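# Load a staple stick onto an open stapler's rail

## Task

Pick one stick of staples out of the tray and place it so it straddles the rail of the opened stapler with its legs pointing down. The stapler must end up lying flat and resting directly on the table. Anything that stays in place only because the robot is holding it does not count. Finish by releasing the stick and moving the grippers away.

## Robot and tools

Robot: two arms, left_arm and right_arm, each with a two-finger gripper. Their names are just labels and do not refer to sides of any image. Bumps between the arms or hard pressing of one on the other can end the scene. Objects leaving the table fail the task. Now and then a part in the gripper gets tugged briefly, or a loose object gets pushed.

Frame: a single scene frame shared by both arms. The origin sits on the table surface midway between the arms, +x points out over the table, +z points up, and left_arm is toward +y. Positions are in metres and orientations are quaternions written w first (qw, qx, qy, qz). Each gripper's fingers extend along its own +z axis and close along its own y axis. The reported end_effector_position is the point between the finger pads, roughly 1 cm short of the fingertips. The printed hand position can be off, more so when the arm is reaching far.

Row format: every moving command uses one flat list of 16 numbers covering both arms, even if only one arm is meant to move. The order is left_arm x, y, z, qw, qx, qy, qz, opening, then the same eight for right_arm. x, y, z and the quaternion are an absolute target pose for that gripper in the scene frame, not an offset. Opening runs from -1 (closed) to +1 (fully open, 0.094 m). To keep an arm still, resend the exact position and quaternion from the last result taken before it stopped, plus its intended opening. To keep an orientation, keep sending the same target quaternion instead of copying back reported values, which drift.

Tools:
- execute_actions {"actions": [...], "pictures": bool}. The list is empty or holds one item. An empty list commands nothing and returns the current state. {"rows": [[16 numbers], ...], "steps": n} runs at most 15 control steps, each 1/30 s (default 15). One row is used per step, and the final row repeats if there are more steps than rows. {"steps": n} with no rows is a wait of up to 300 steps, counted from the previous result, so reply time eats into it. A refused call sends nothing.
- move {"target": [16 numbers], "speed": m/s}. Speed ranges from 0.002 to 0.5 (default 0.25), and turning is capped at twice that value in rad/s. Both grippers follow straight paths to their targets, and both paths finish together. A path lasts 0.5 to 10 s and is cut off at 10 s. The opening is sent at the start of the move. The paths ignore obstacles and the other arm. Grippers can lag, stray, or overshoot the speed, especially when the arm is nearly straight. Faster contact hits harder, and a target set deeper past the contact point pushes harder.
- wait {"seconds": 0-10}. Lets time pass without sending a new command.
- zoom_image {"camera", "region": [x0,y0,x1,y1]}. Gives a closer look at part of the latest image, at most 504x504 px, with the origin at the top-left. Cameras: cam_head_left and cam_head_right (896x504), cam_left_wrist and cam_right_wrist (616x616, fisheye).
- finished_scene {"scene": n}. Call it only once the stick rests on the rail without any help and both grippers are open and away from it.

Refusal and clipping: a target more than 0.6 m from the arm's last reported position along any of its gripper axes is refused. On each step the commanded pose is limited to within 70 mm and 16 degrees of the measured pose. Position takes priority over orientation when both cannot be met. Joint friction can leave the gripper up to about 31 mm from the command, and very small moves may not happen at all. Once an action ends, an arm keeps going only to its last clipped pose, so compare the result with your goal and send the remaining distance.

Results: a state line `left_arm: …` | `right_arm: …` with each gripper's pose. grip_measured is the measured finger opening on the command scale, off by up to about 1 mm per gripper, a constant error. The last value in Joint positions is the opening in metres. "Hand target" shows where the controller is currently driving each arm. A "pose unreachable" line and HELD steps mean a clearance check changed or blocked part of the command. move adds a "move:" line giving the ending and the limits involved. Endings include done, off_target, moving, held and fault. If only one arm is named, the other arm finished. The line also gives each gripper's distance to its target. limits=paced means the target was clipped. limits=held means some steps were blocked, and afterward the arm can move faster than the set speed. FAULT and OVER-TEMPERATURE FAULT lines report arm stops.

Gripping: to hold something, command an opening below grip_measured. About 0.03 below holds firmly, less holds more gently. Pads press at about 50-62 N, less on objects thinner than about 2 mm, and may spike at first contact. A staple stick is thin and fragile, so close gently and move slowly near it.

Heat: holding a load heats the motors. A MOTOR HOT warning appears from 75 °C. At 90 °C the arm stops for 10 s. At 100 °C it goes limp and falls. Don't hold loads longer than needed.

Suggested order: look and zoom to locate the tray, the stick and the stapler rail. Open the gripper above the stick, lower it, close lightly, and lift. Carry it over the rail and line it up with the rail, legs down. Lower slowly until it seats, open the gripper, and back upward. Check that the stapler is still flat on the table and that nothing has gone off the edge.

Each tool is called after ">>>" as name(argument=value, ...), one argument or row to a line, values as JSON.

## Session

>>> execute_actions(
  actions=[],
)

Scene clock: 0.00 s of 4800.00 s.
left_arm: end_effector_position=(+0.1354, +0.1410, +0.1293) grip_measured=+1.000 end_effector_quat_wxyz=(-0.030, -0.128, +0.989, +0.068) | right_arm: end_effector_position=(+0.1536, -0.6156, +0.1092) grip_measured=+1.000 end_effector_quat_wxyz=(+0.585, +0.712, +0.272, +0.277)
Joint positions: left_arm=[-0.819  1.48   1.224 -1.461 -0.027 -1.104  0.094] | right_arm=[-1.487  1.585  0.271  1.06  -0.869  1.453  0.094]
Joint velocities: left_arm=[ 0.007  0.002  0.002  0.007 -0.037 -0.11   0.   ] | right_arm=[ 0.007  0.007  0.002 -0.022 -0.022  0.007  0.   ]
Hand target (left_arm): +0.135, +0.141, +0.129; -0.030, -0.128, +0.989, +0.068
Hand target (right_arm): +0.154, -0.616, +0.109; +0.585, +0.712, +0.272, +0.277

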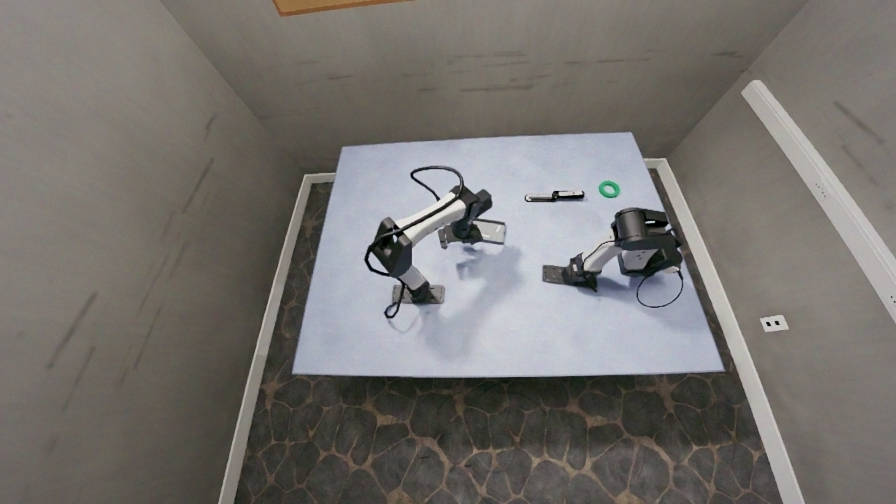

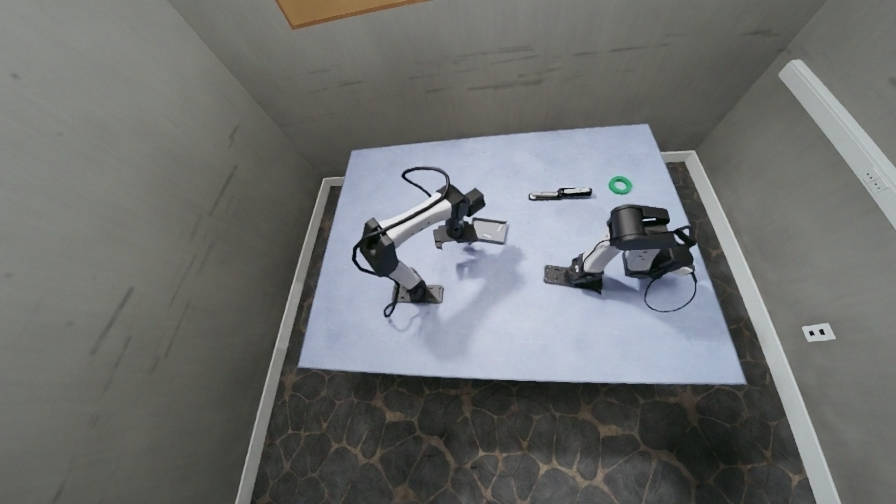

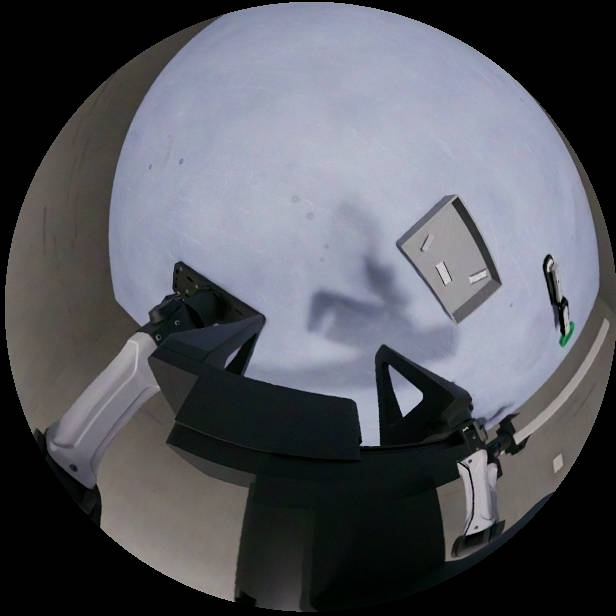

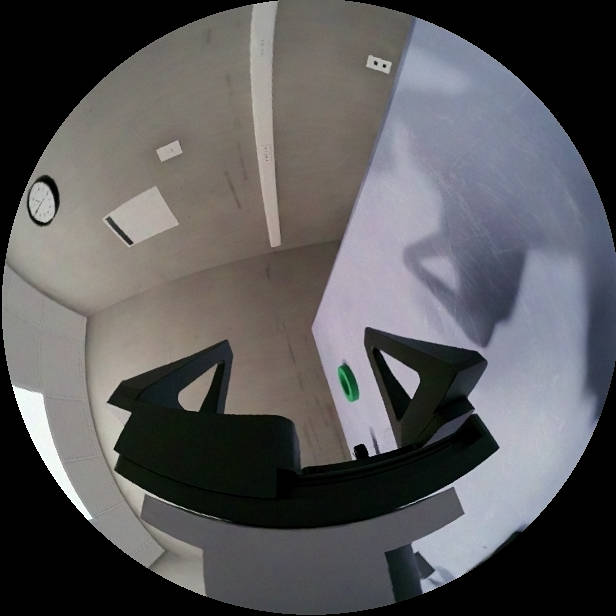

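>>> zoom_image(
  camera="cam_left_wrist",
  region=[380, 170, 600, 370],
)

>>> zoom_image(
  camera="cam_head_right",
  region=[400, 150, 660, 310],
)

>>> move(
  target=[0.15,0.25,0.15,0,0,1,0,1, 0.25,-0.15,0.18,0,0,1,0,1],
)

Region (380, 170, 600, 370) of cam_left_wrist's 616x616 image, scaled by 2.291, with more detail than that image has; it fills the top 458 rows of this view, and the rest is white.

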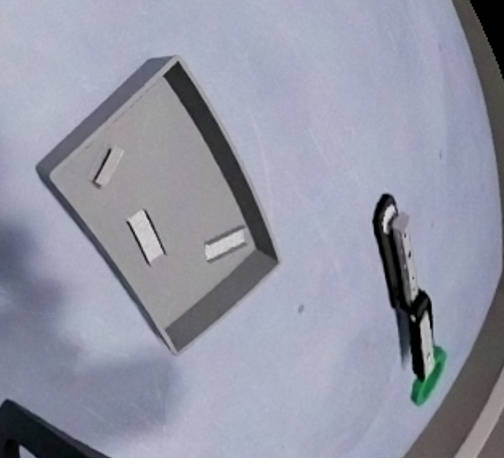

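Region (400, 150, 660, 310) of cam_head_right's 896x504 image, scaled by 1.938, with more detail than that image has; it fills the top 310 rows of this view, and the rest is white.

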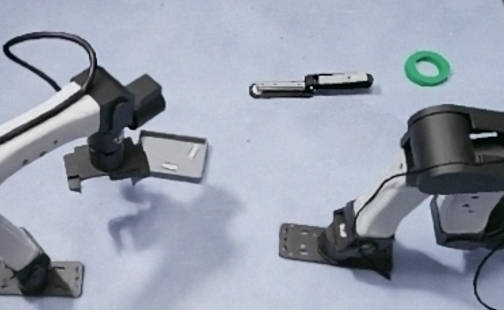

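Scene clock: 26.07 s of 4800.00 s.
left_arm: end_effector_position=(+0.1558, +0.2465, +0.1522) grip_measured=+1.000 end_effector_quat_wxyz=(+0.006, +0.000, +1.000, +0.003) | right_arm: end_effector_position=(+0.2512, -0.1509, +0.1780) grip_measured=+1.000 end_effector_quat_wxyz=(-0.001, +0.013, +1.000, +0.010)
Joint positions: left_arm=[-0.28   1.187  1.105 -1.48  -0.01  -0.305  0.094] | right_arm=[ 0.725  1.467  1.417 -1.512 -0.019  0.589  0.094]
Joint velocities: left_arm=[ 0.012  0.007  0.007  0.022  0.022 -0.007  0.   ] | right_arm=[-0.012  0.007 -0.002  0.051  0.007  0.007  0.   ]
Hand target (left_arm): +0.147, +0.249, +0.149; -0.004, -0.001, +1.000, -0.000
Hand target (right_arm): +0.253, -0.147, +0.181; -0.002, +0.005, +1.000, +0.011
Off the commanded pose (left_arm): 0.007 m, 1 deg.
Off the commanded pose (right_arm): 0.002 m, 2 deg.
After step 90, 17.27 s passed at rest.
move: done

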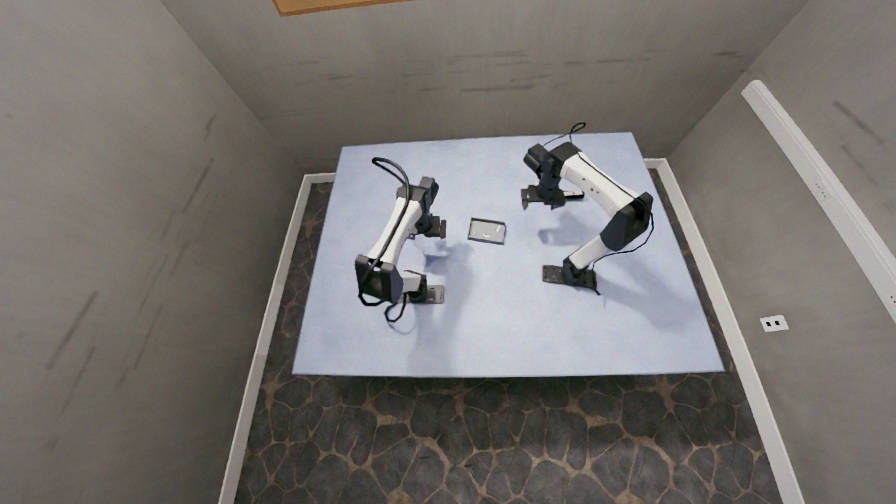

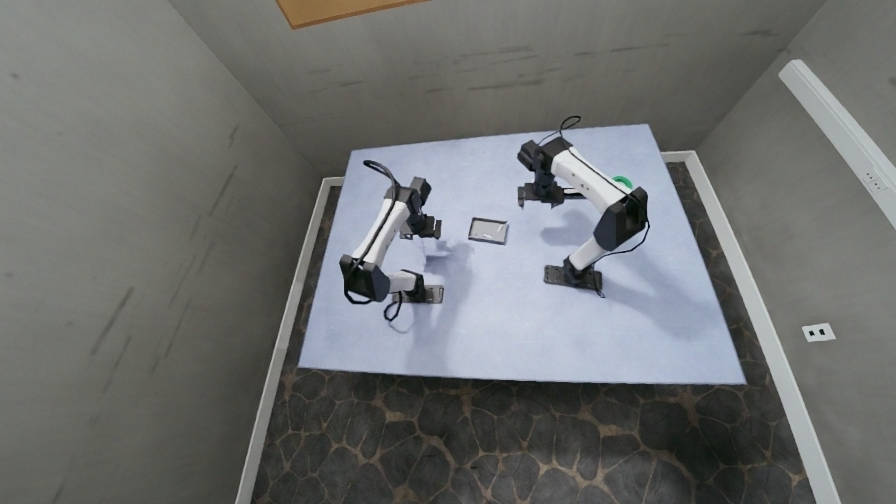

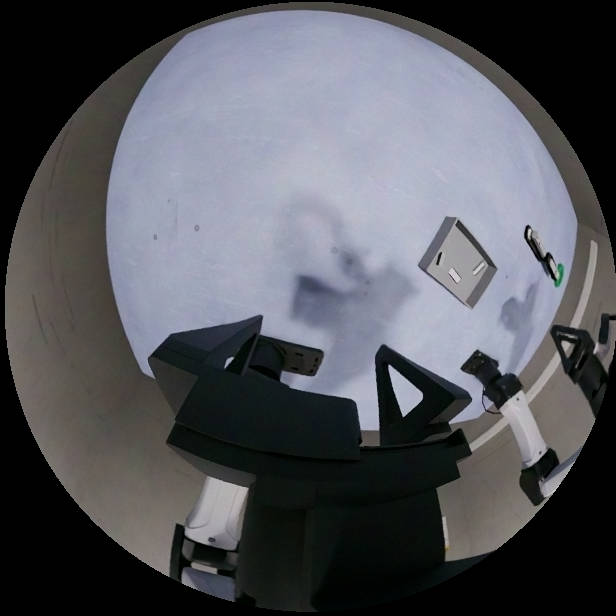

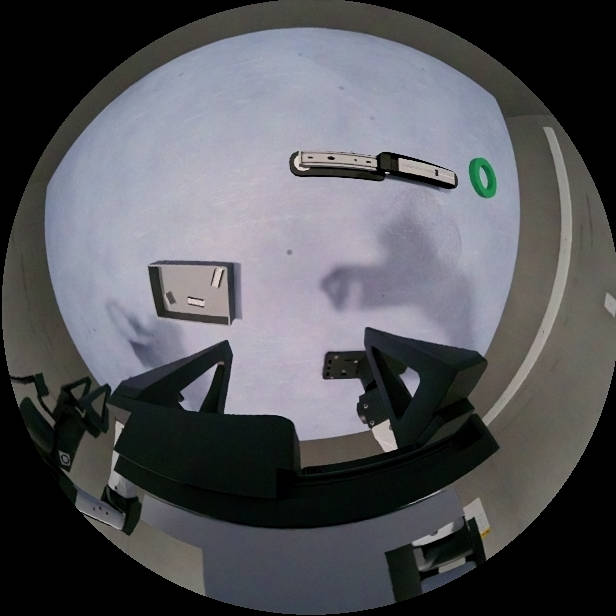

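>>> move(
  target=[0.1,0.40,0.15,0,0,1,0,1, 0.21,0.0,0.09,0,-0.707,0.707,0,-0.3],
)

>>> zoom_image(
  camera="cam_right_wrist",
  region=[170, 100, 450, 380],
)

Scene clock: 40.60 s of 4800.00 s.
left_arm: end_effector_position=(+0.0961, +0.3945, +0.1541) grip_measured=+1.000 end_effector_quat_wxyz=(+0.002, +0.000, +1.000, +0.007) | right_arm: end_effector_position=(+0.2072, -0.0069, +0.0893) grip_measured=-0.299 end_effector_quat_wxyz=(+0.012, +0.701, -0.713, -0.004)
Joint positions: left_arm=[ 0.763  1.074  1.051 -1.535 -0.008  0.739  0.094] | right_arm=[ 1.201  1.78   1.394 -1.207 -0.015 -0.514  0.033]
Joint velocities: left_arm=[-0.022  0.007 -0.007 -0.051  0.022  0.066  0.   ] | right_arm=[-0.002 -0.002 -0.012  0.022 -0.081  0.037  0.001]
Hand target (left_arm): +0.097, +0.395, +0.150; -0.004, +0.000, +1.000, -0.004
Hand target (right_arm): +0.211, +0.001, +0.090; +0.003, +0.707, -0.707, -0.001
Off the commanded pose (left_arm): 0.008 m, 1 deg.
Off the commanded pose (right_arm): 0.007 m, 2 deg.
After step 90, 7.83 s passed at rest.
move: done

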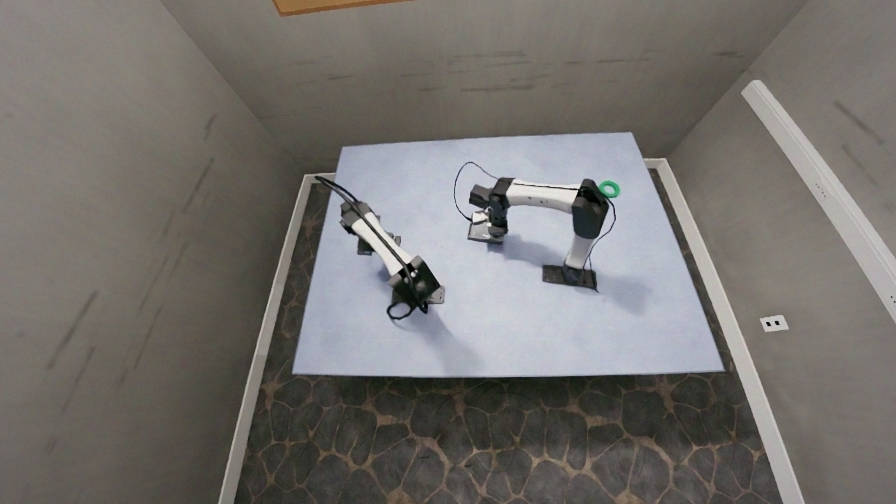

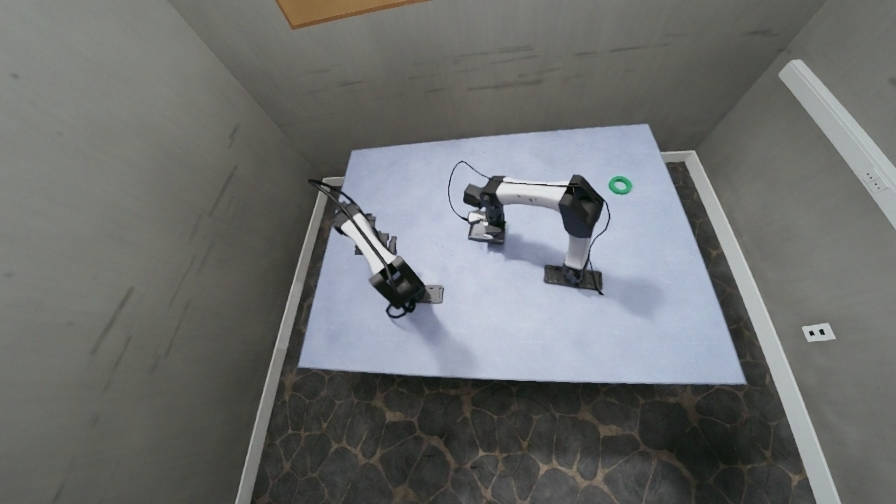

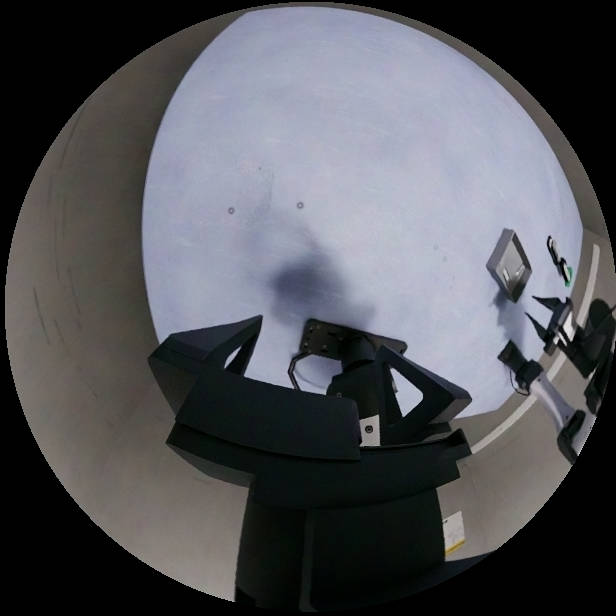

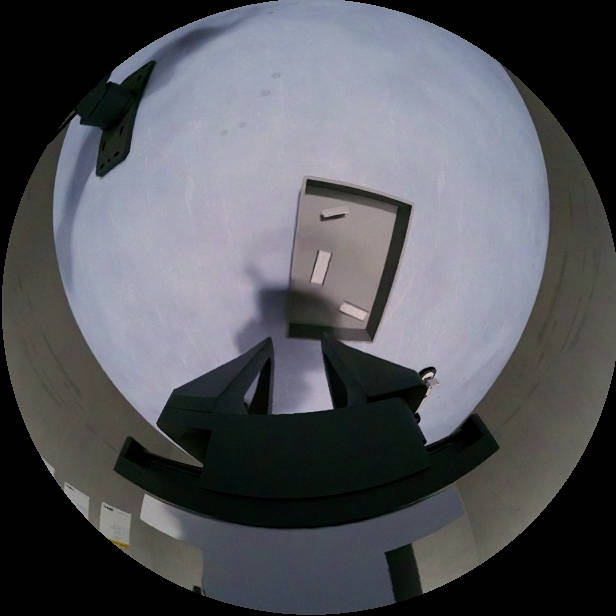

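Region (170, 100, 450, 380) of cam_right_wrist's 616x616 image, scaled by 1.800, with more detail than that image has.

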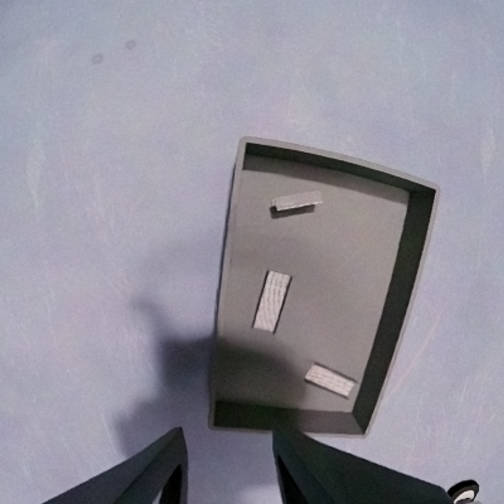

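>>> move(
  target=[0.0961,0.3945,0.1541,0,0,1,0,1, 0.232,0.0,0.05,0,-0.6,0.8,0,-0.3],
  speed=0.1,
)

>>> zoom_image(
  camera="cam_right_wrist",
  region=[230, 180, 410, 360],
)

Scene clock: 49.50 s of 4800.00 s.
left_arm: end_effector_position=(+0.0961, +0.3945, +0.1541) grip_measured=+1.000 end_effector_quat_wxyz=(+0.002, +0.002, +1.000, +0.007) | right_arm: end_effector_position=(+0.2303, +0.0062, +0.0601) grip_measured=-0.299 end_effector_quat_wxyz=(+0.010, -0.607, +0.794, +0.009)
Joint positions: left_arm=[ 0.763  1.074  1.051 -1.535 -0.008  0.742  0.094] | right_arm=[ 1.164  1.845  1.357 -1.058 -0.011 -0.302  0.033]
Joint velocities: left_arm=[-0.007 -0.007  0.007 -0.051 -0.051  0.081  0.   ] | right_arm=[-0.002  0.002 -0.002  0.007 -0.051 -0.037  0.   ]
Hand target (left_arm): +0.096, +0.394, +0.154; -0.000, -0.000, +1.000, +0.000
Hand target (right_arm): +0.232, +0.000, +0.050; +0.000, -0.600, +0.800, +0.000
Off the commanded pose (left_arm): 0.000 m, 1 deg.
Off the commanded pose (right_arm): 0.012 m, 2 deg.
After step 90, 4.17 s passed at rest.
move: off_target (right_arm)

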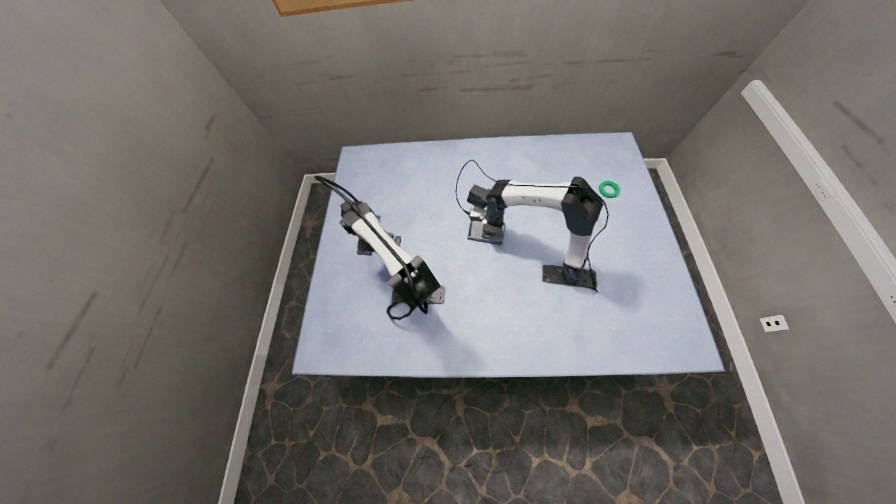

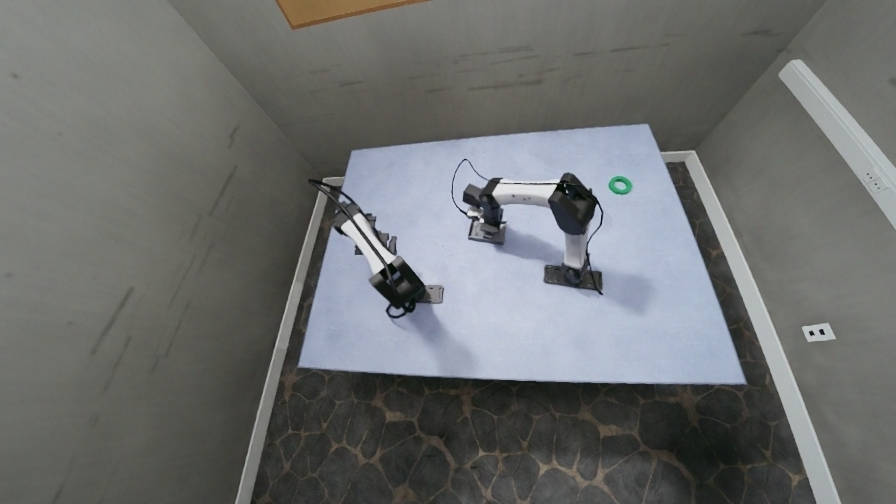

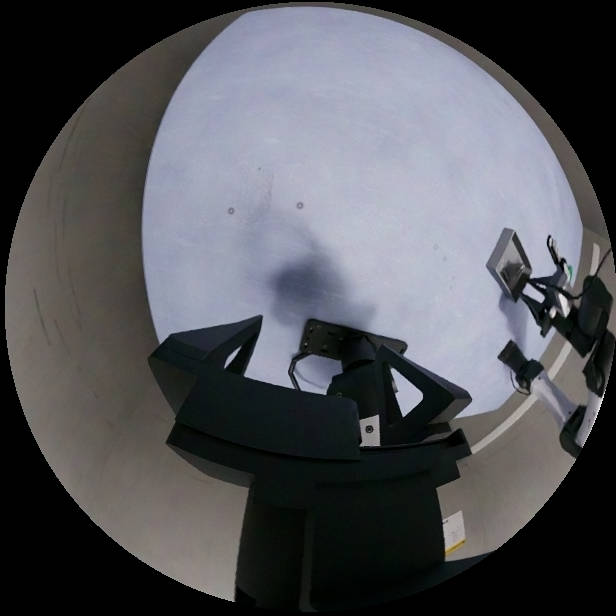

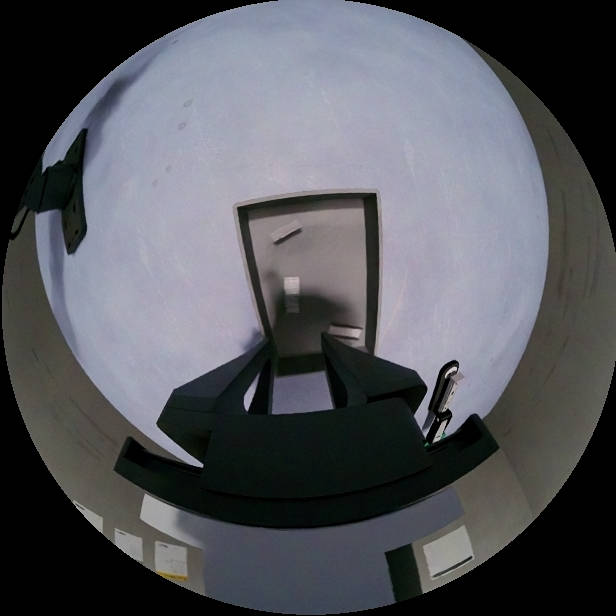

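Region (230, 180, 410, 360) of cam_right_wrist's 616x616 image, scaled by 2.800, with more detail than that image has.

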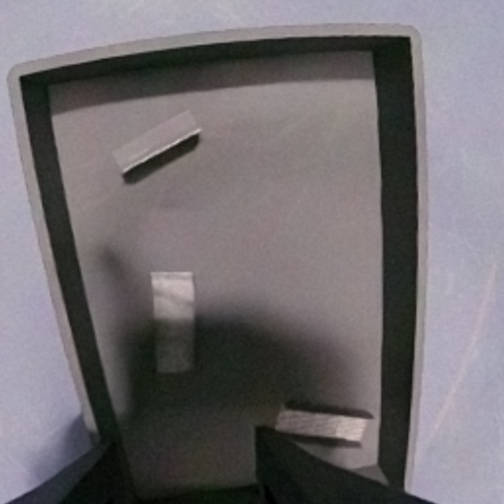

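>>> move(
  target=[0.0961,0.3945,0.1541,0,0,1,0,1, 0.245,0.078,0.035,0,-0.76,0.649,0,-0.65],
  speed=0.1,
)

>>> zoom_image(
  camera="cam_right_wrist",
  region=[210, 230, 410, 430],
)

Scene clock: 73.13 s of 4800.00 s.
left_arm: end_effector_position=(+0.0961, +0.3945, +0.1541) grip_measured=+1.000 end_effector_quat_wxyz=(+0.002, +0.002, +1.000, +0.007) | right_arm: end_effector_position=(+0.2454, +0.0737, +0.0357) grip_measured=-0.649 end_effector_quat_wxyz=(-0.000, +0.754, -0.656, -0.006)
Joint positions: left_arm=[ 0.763  1.074  1.051 -1.535 -0.008  0.742  0.094] | right_arm=[ 1.222  2.135  1.675 -1.108 -0.011 -0.649  0.017]
Joint velocities: left_arm=[ 0.002 -0.012 -0.002  0.022  0.022 -0.037  0.   ] | right_arm=[ 0.002 -0.002  0.012 -0.022  0.066 -0.051  0.001]
Hand target (left_arm): +0.096, +0.394, +0.154; -0.000, -0.000, +1.000, +0.000
Hand target (right_arm): +0.246, +0.078, +0.035; +0.000, +0.760, -0.650, -0.000
Off the commanded pose (left_arm): 0.000 m, 1 deg.
Off the commanded pose (right_arm): 0.004 m, 1 deg.
After step 90, 18.10 s passed at rest.
move: done

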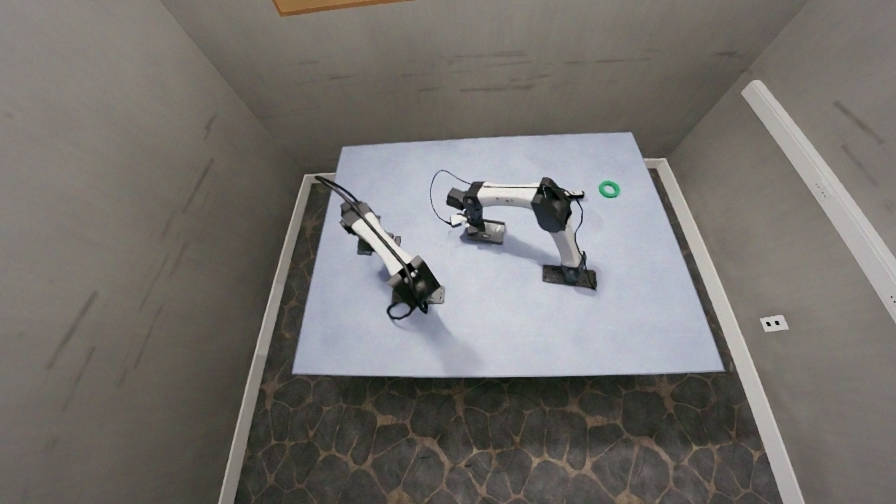

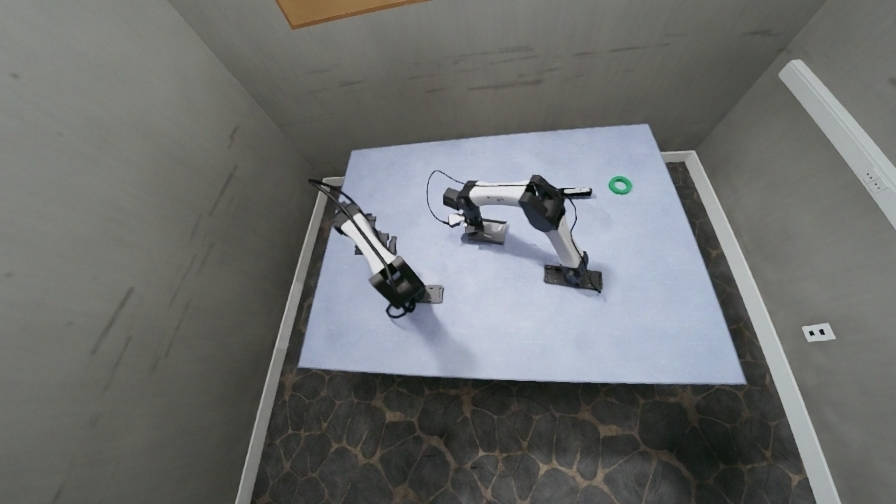

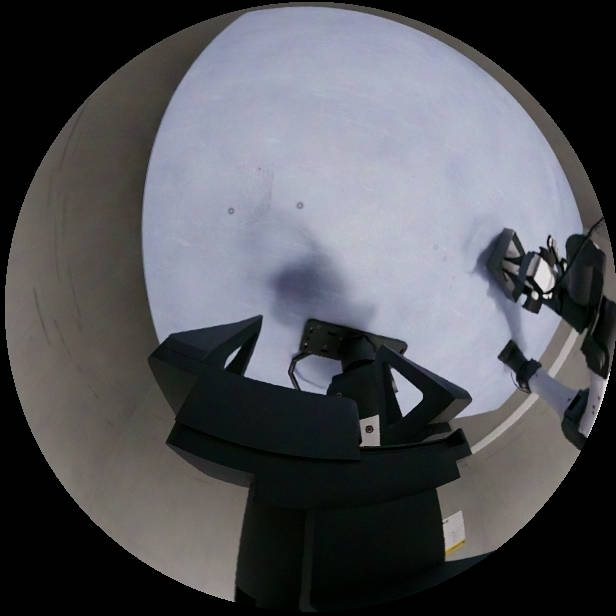

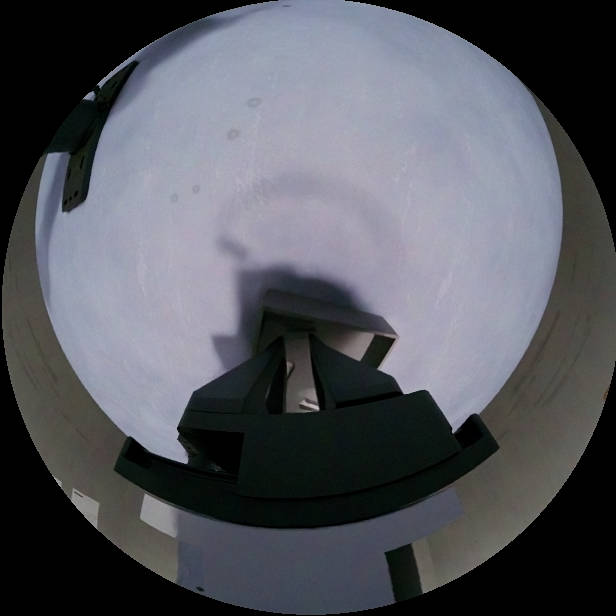

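Region (210, 230, 410, 430) of cam_right_wrist's 616x616 image, scaled by 2.520, with more detail than that image has.

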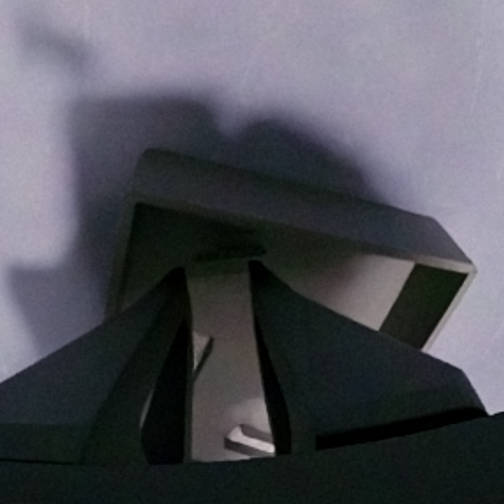

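>>> move(
  target=[0.0961,0.3945,0.1541,0,0,1,0,1, 0.245,0.07,0.05,0,-0.078,0.997,0,-0.2],
  speed=0.3,
)

>>> zoom_image(
  camera="cam_right_wrist",
  region=[230, 230, 410, 410],
)

Scene clock: 84.53 s of 4800.00 s.
left_arm: end_effector_position=(+0.0961, +0.3945, +0.1541) grip_measured=+1.000 end_effector_quat_wxyz=(+0.002, +0.002, +1.000, +0.007) | right_arm: end_effector_position=(+0.2408, +0.0654, +0.0358) grip_measured=-0.201 end_effector_quat_wxyz=(-0.015, -0.082, +0.996, -0.012)
Joint positions: left_arm=[ 0.763  1.074  1.051 -1.535 -0.008  0.742  0.094] | right_arm=[ 1.222  2.135  1.675 -1.147 -0.011  0.896  0.038]
Joint velocities: left_arm=[-0.002  0.007  0.012  0.051 -0.007 -0.022  0.   ] | right_arm=[-0.002 -0.012 -0.012 -0.051 -0.066  0.022  0.   ]
Hand target (left_arm): +0.096, +0.394, +0.154; -0.000, -0.000, +1.000, +0.000
Hand target (right_arm): +0.245, +0.070, +0.050; -0.000, -0.078, +0.997, +0.000
Off the commanded pose (left_arm): 0.000 m, 1 deg.
Off the commanded pose (right_arm): 0.015 m, 2 deg.
After step 90, 5.20 s passed at rest.
move: off_target (right_arm)

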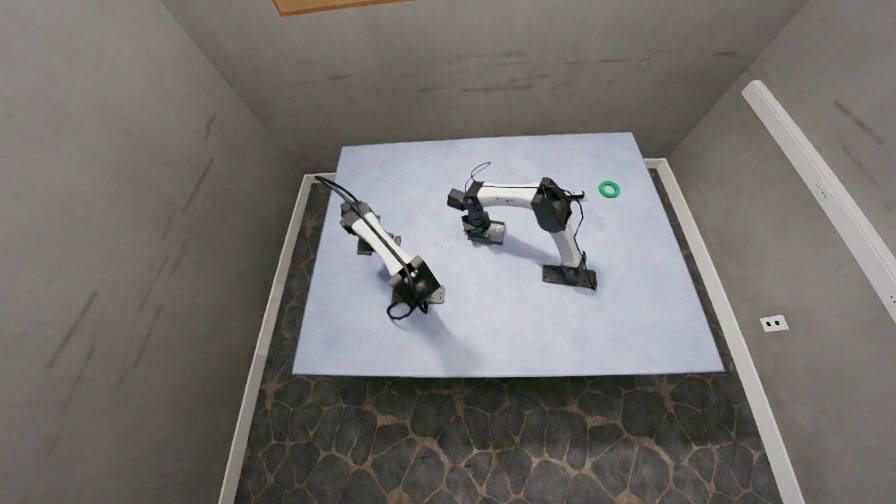

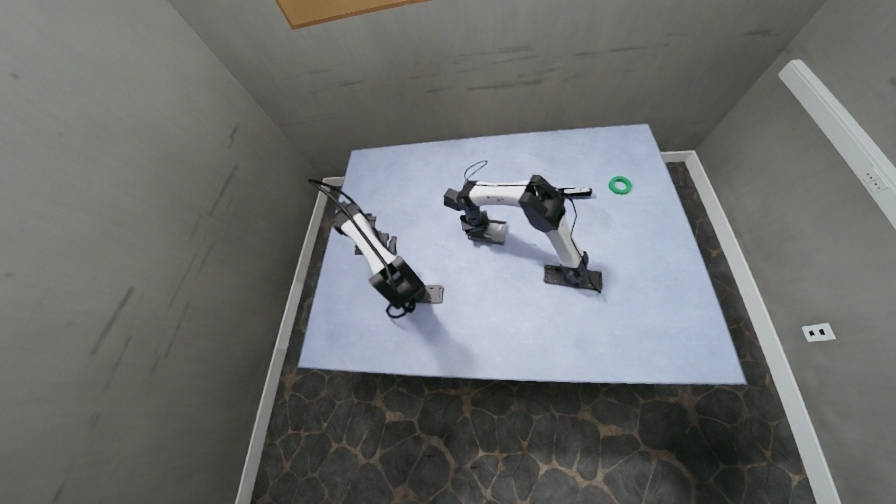

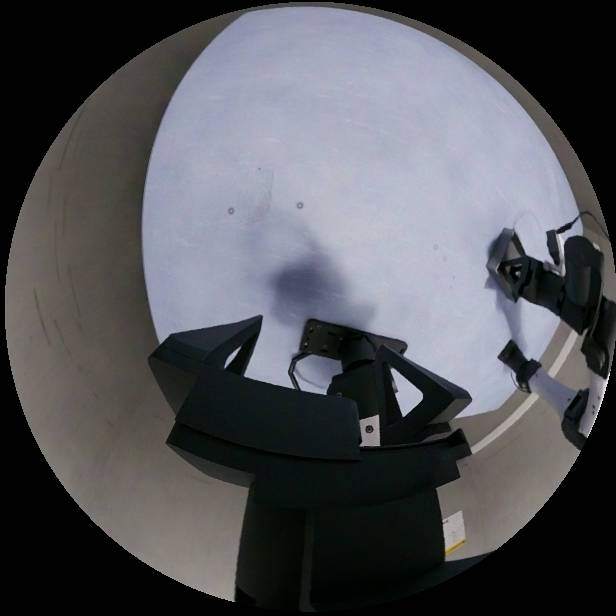

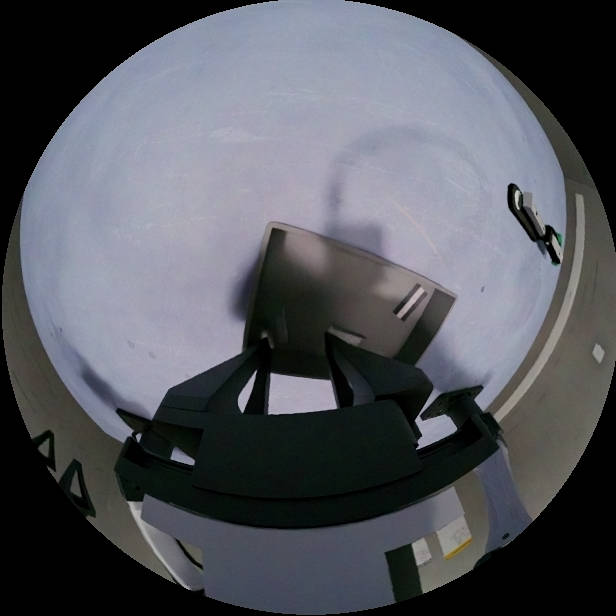

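Region (230, 230, 410, 410) of cam_right_wrist's 616x616 image, scaled by 2.800, with more detail than that image has.

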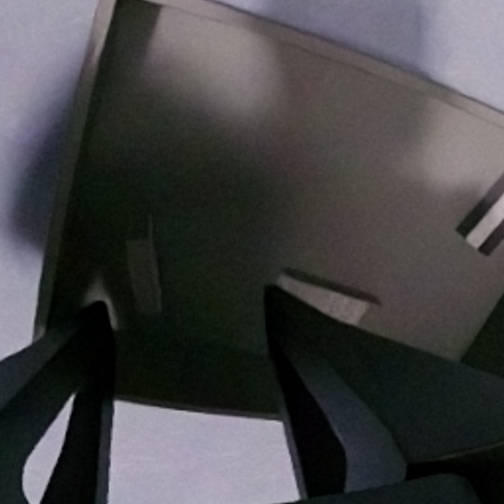

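>>> move(
  target=[0.0961,0.3945,0.1541,0,0,1,0,1, 0.24,0.03,0.08,0,-0.4,0.916,0,-0.45],
)

>>> zoom_image(
  camera="cam_right_wrist",
  region=[230, 230, 370, 370],
)

>>> move(
  target=[0.0961,0.3945,0.1541,0,0,1,0,1, 0.235,0.02,0.022,0,-0.59,0.807,0,-0.45],
  speed=0.1,
)

>>> zoom_image(
  camera="cam_right_wrist",
  region=[230, 260, 370, 400],
)

Scene clock: 96.93 s of 4800.00 s.
left_arm: end_effector_position=(+0.0961, +0.3945, +0.1541) grip_measured=+1.000 end_effector_quat_wxyz=(+0.002, +0.002, +1.000, +0.007) | right_arm: end_effector_position=(+0.2386, +0.0382, +0.0775) grip_measured=-0.449 end_effector_quat_wxyz=(-0.001, -0.400, +0.916, +0.006)
Joint positions: left_arm=[ 0.763  1.074  1.051 -1.535 -0.008  0.742  0.094] | right_arm=[ 1.192  1.969  1.596 -1.192 -0.01   0.207  0.026]
Joint velocities: left_arm=[-0.002  0.007  0.002  0.007 -0.037  0.022  0.   ] | right_arm=[-0.002 -0.017  0.002 -0.007 -0.051 -0.051 -0.002]
Hand target (left_arm): +0.096, +0.394, +0.154; -0.000, -0.000, +1.000, +0.000
Hand target (right_arm): +0.240, +0.030, +0.080; +0.000, -0.400, +0.916, -0.000
Off the commanded pose (left_arm): 0.000 m, 1 deg.
Off the commanded pose (right_arm): 0.009 m, 1 deg.
After step 90, 7.50 s passed at rest.
move: done

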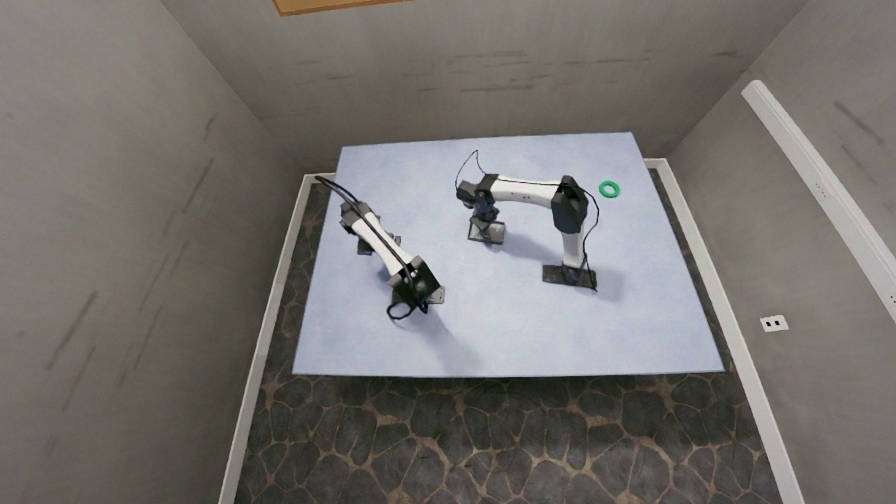

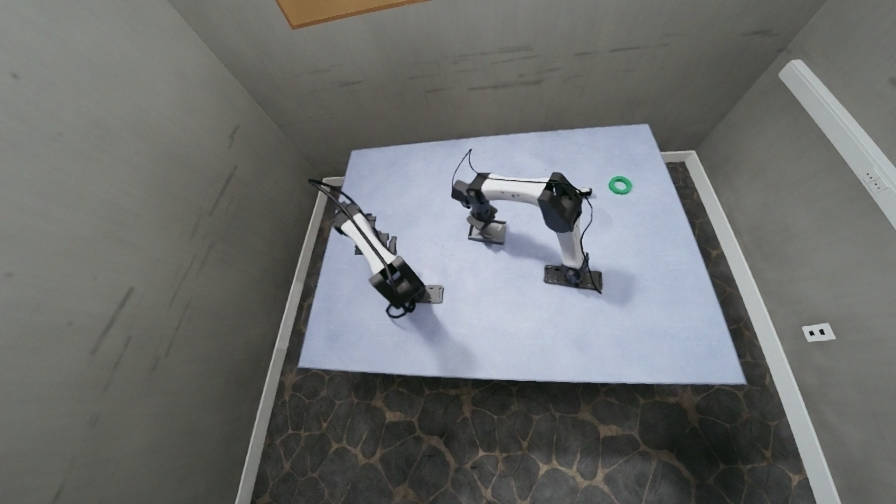

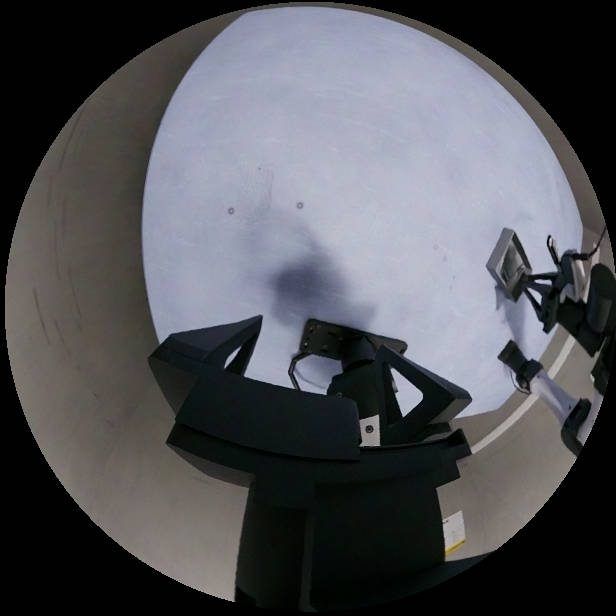

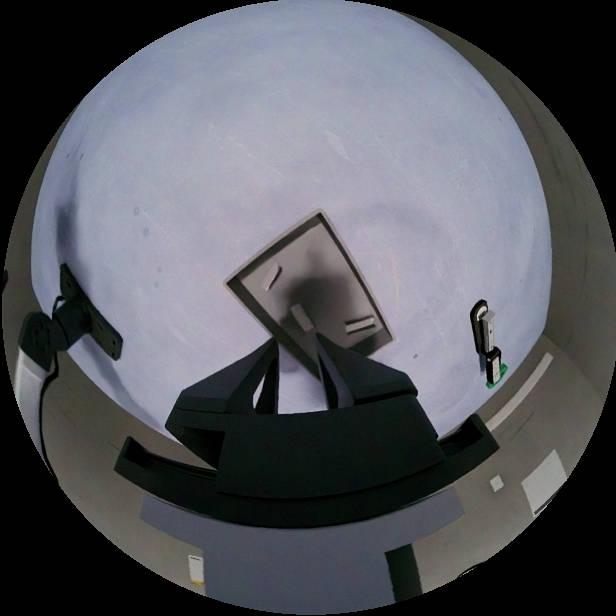

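Region (230, 230, 370, 370) of cam_right_wrist's 616x616 image, scaled by 3.600, with more detail than that image has.

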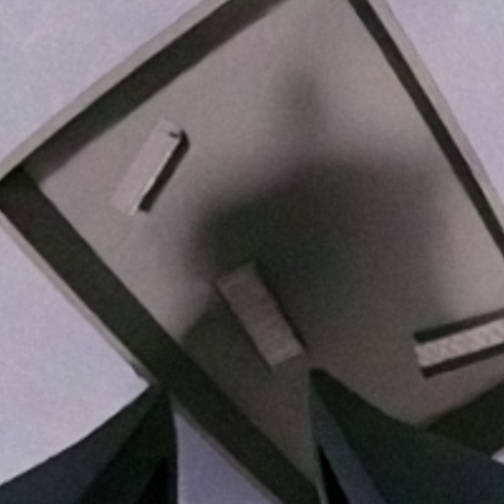

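Scene clock: 99.57 s of 4800.00 s.
left_arm: end_effector_position=(+0.0961, +0.3945, +0.1541) grip_measured=+1.000 end_effector_quat_wxyz=(+0.002, +0.002, +1.000, +0.007) | right_arm: end_effector_position=(+0.2317, +0.0268, +0.0249) grip_measured=-0.449 end_effector_quat_wxyz=(-0.000, -0.592, +0.806, +0.005)
Joint positions: left_arm=[ 0.763  1.074  1.051 -1.535 -0.008  0.742  0.094] | right_arm=[ 1.192  1.969  1.381 -0.979 -0.01  -0.235  0.026]
Joint velocities: left_arm=[-0.012 -0.012 -0.002 -0.022  0.022  0.037  0.   ] | right_arm=[-0.002  0.002  0.007  0.022 -0.11  -0.081 -0.   ]
Hand target (left_arm): +0.096, +0.394, +0.154; -0.000, -0.000, +1.000, +0.000
Hand target (right_arm): +0.235, +0.021, +0.022; -0.000, -0.590, +0.807, -0.000
Off the commanded pose (left_arm): 0.000 m, 1 deg.
Off the commanded pose (right_arm): 0.008 m, 1 deg.
move: done

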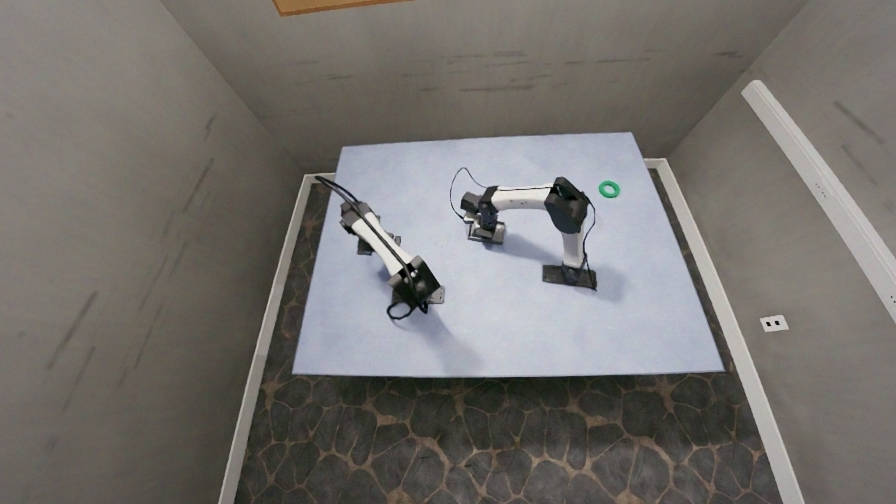

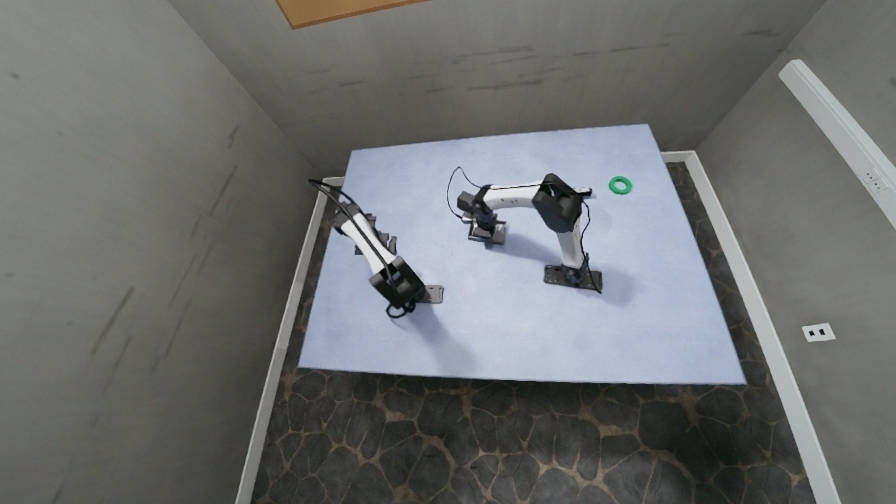

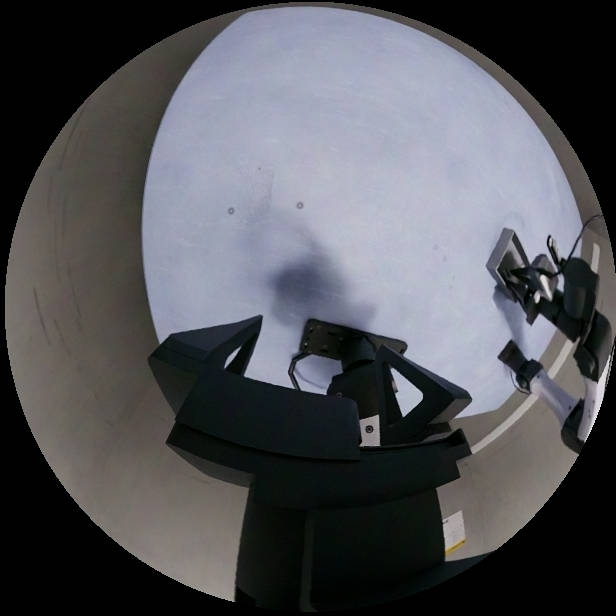

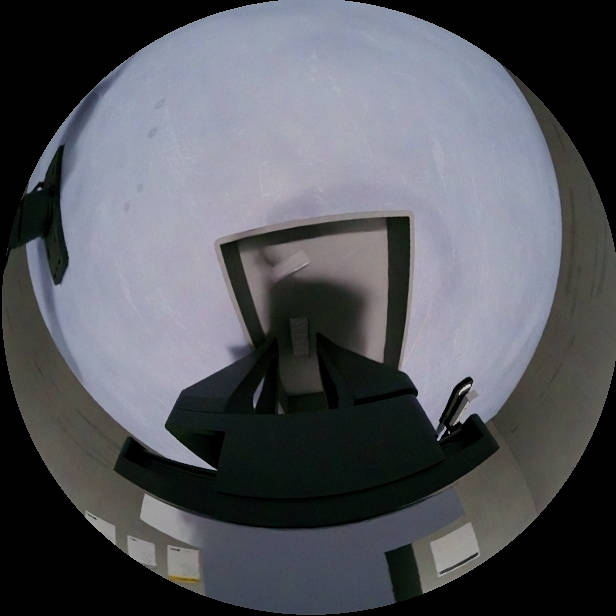

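Region (230, 260, 370, 400) of cam_right_wrist's 616x616 image, scaled by 3.600, with more detail than that image has.

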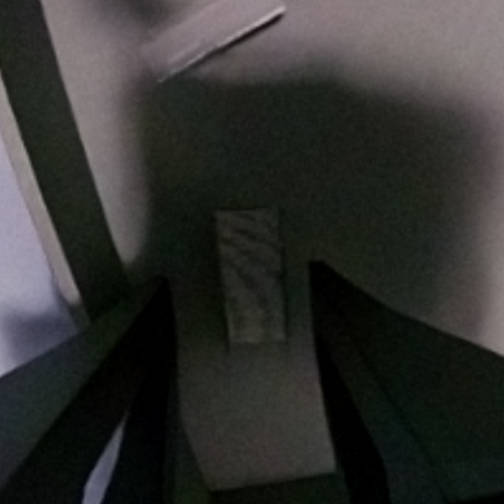

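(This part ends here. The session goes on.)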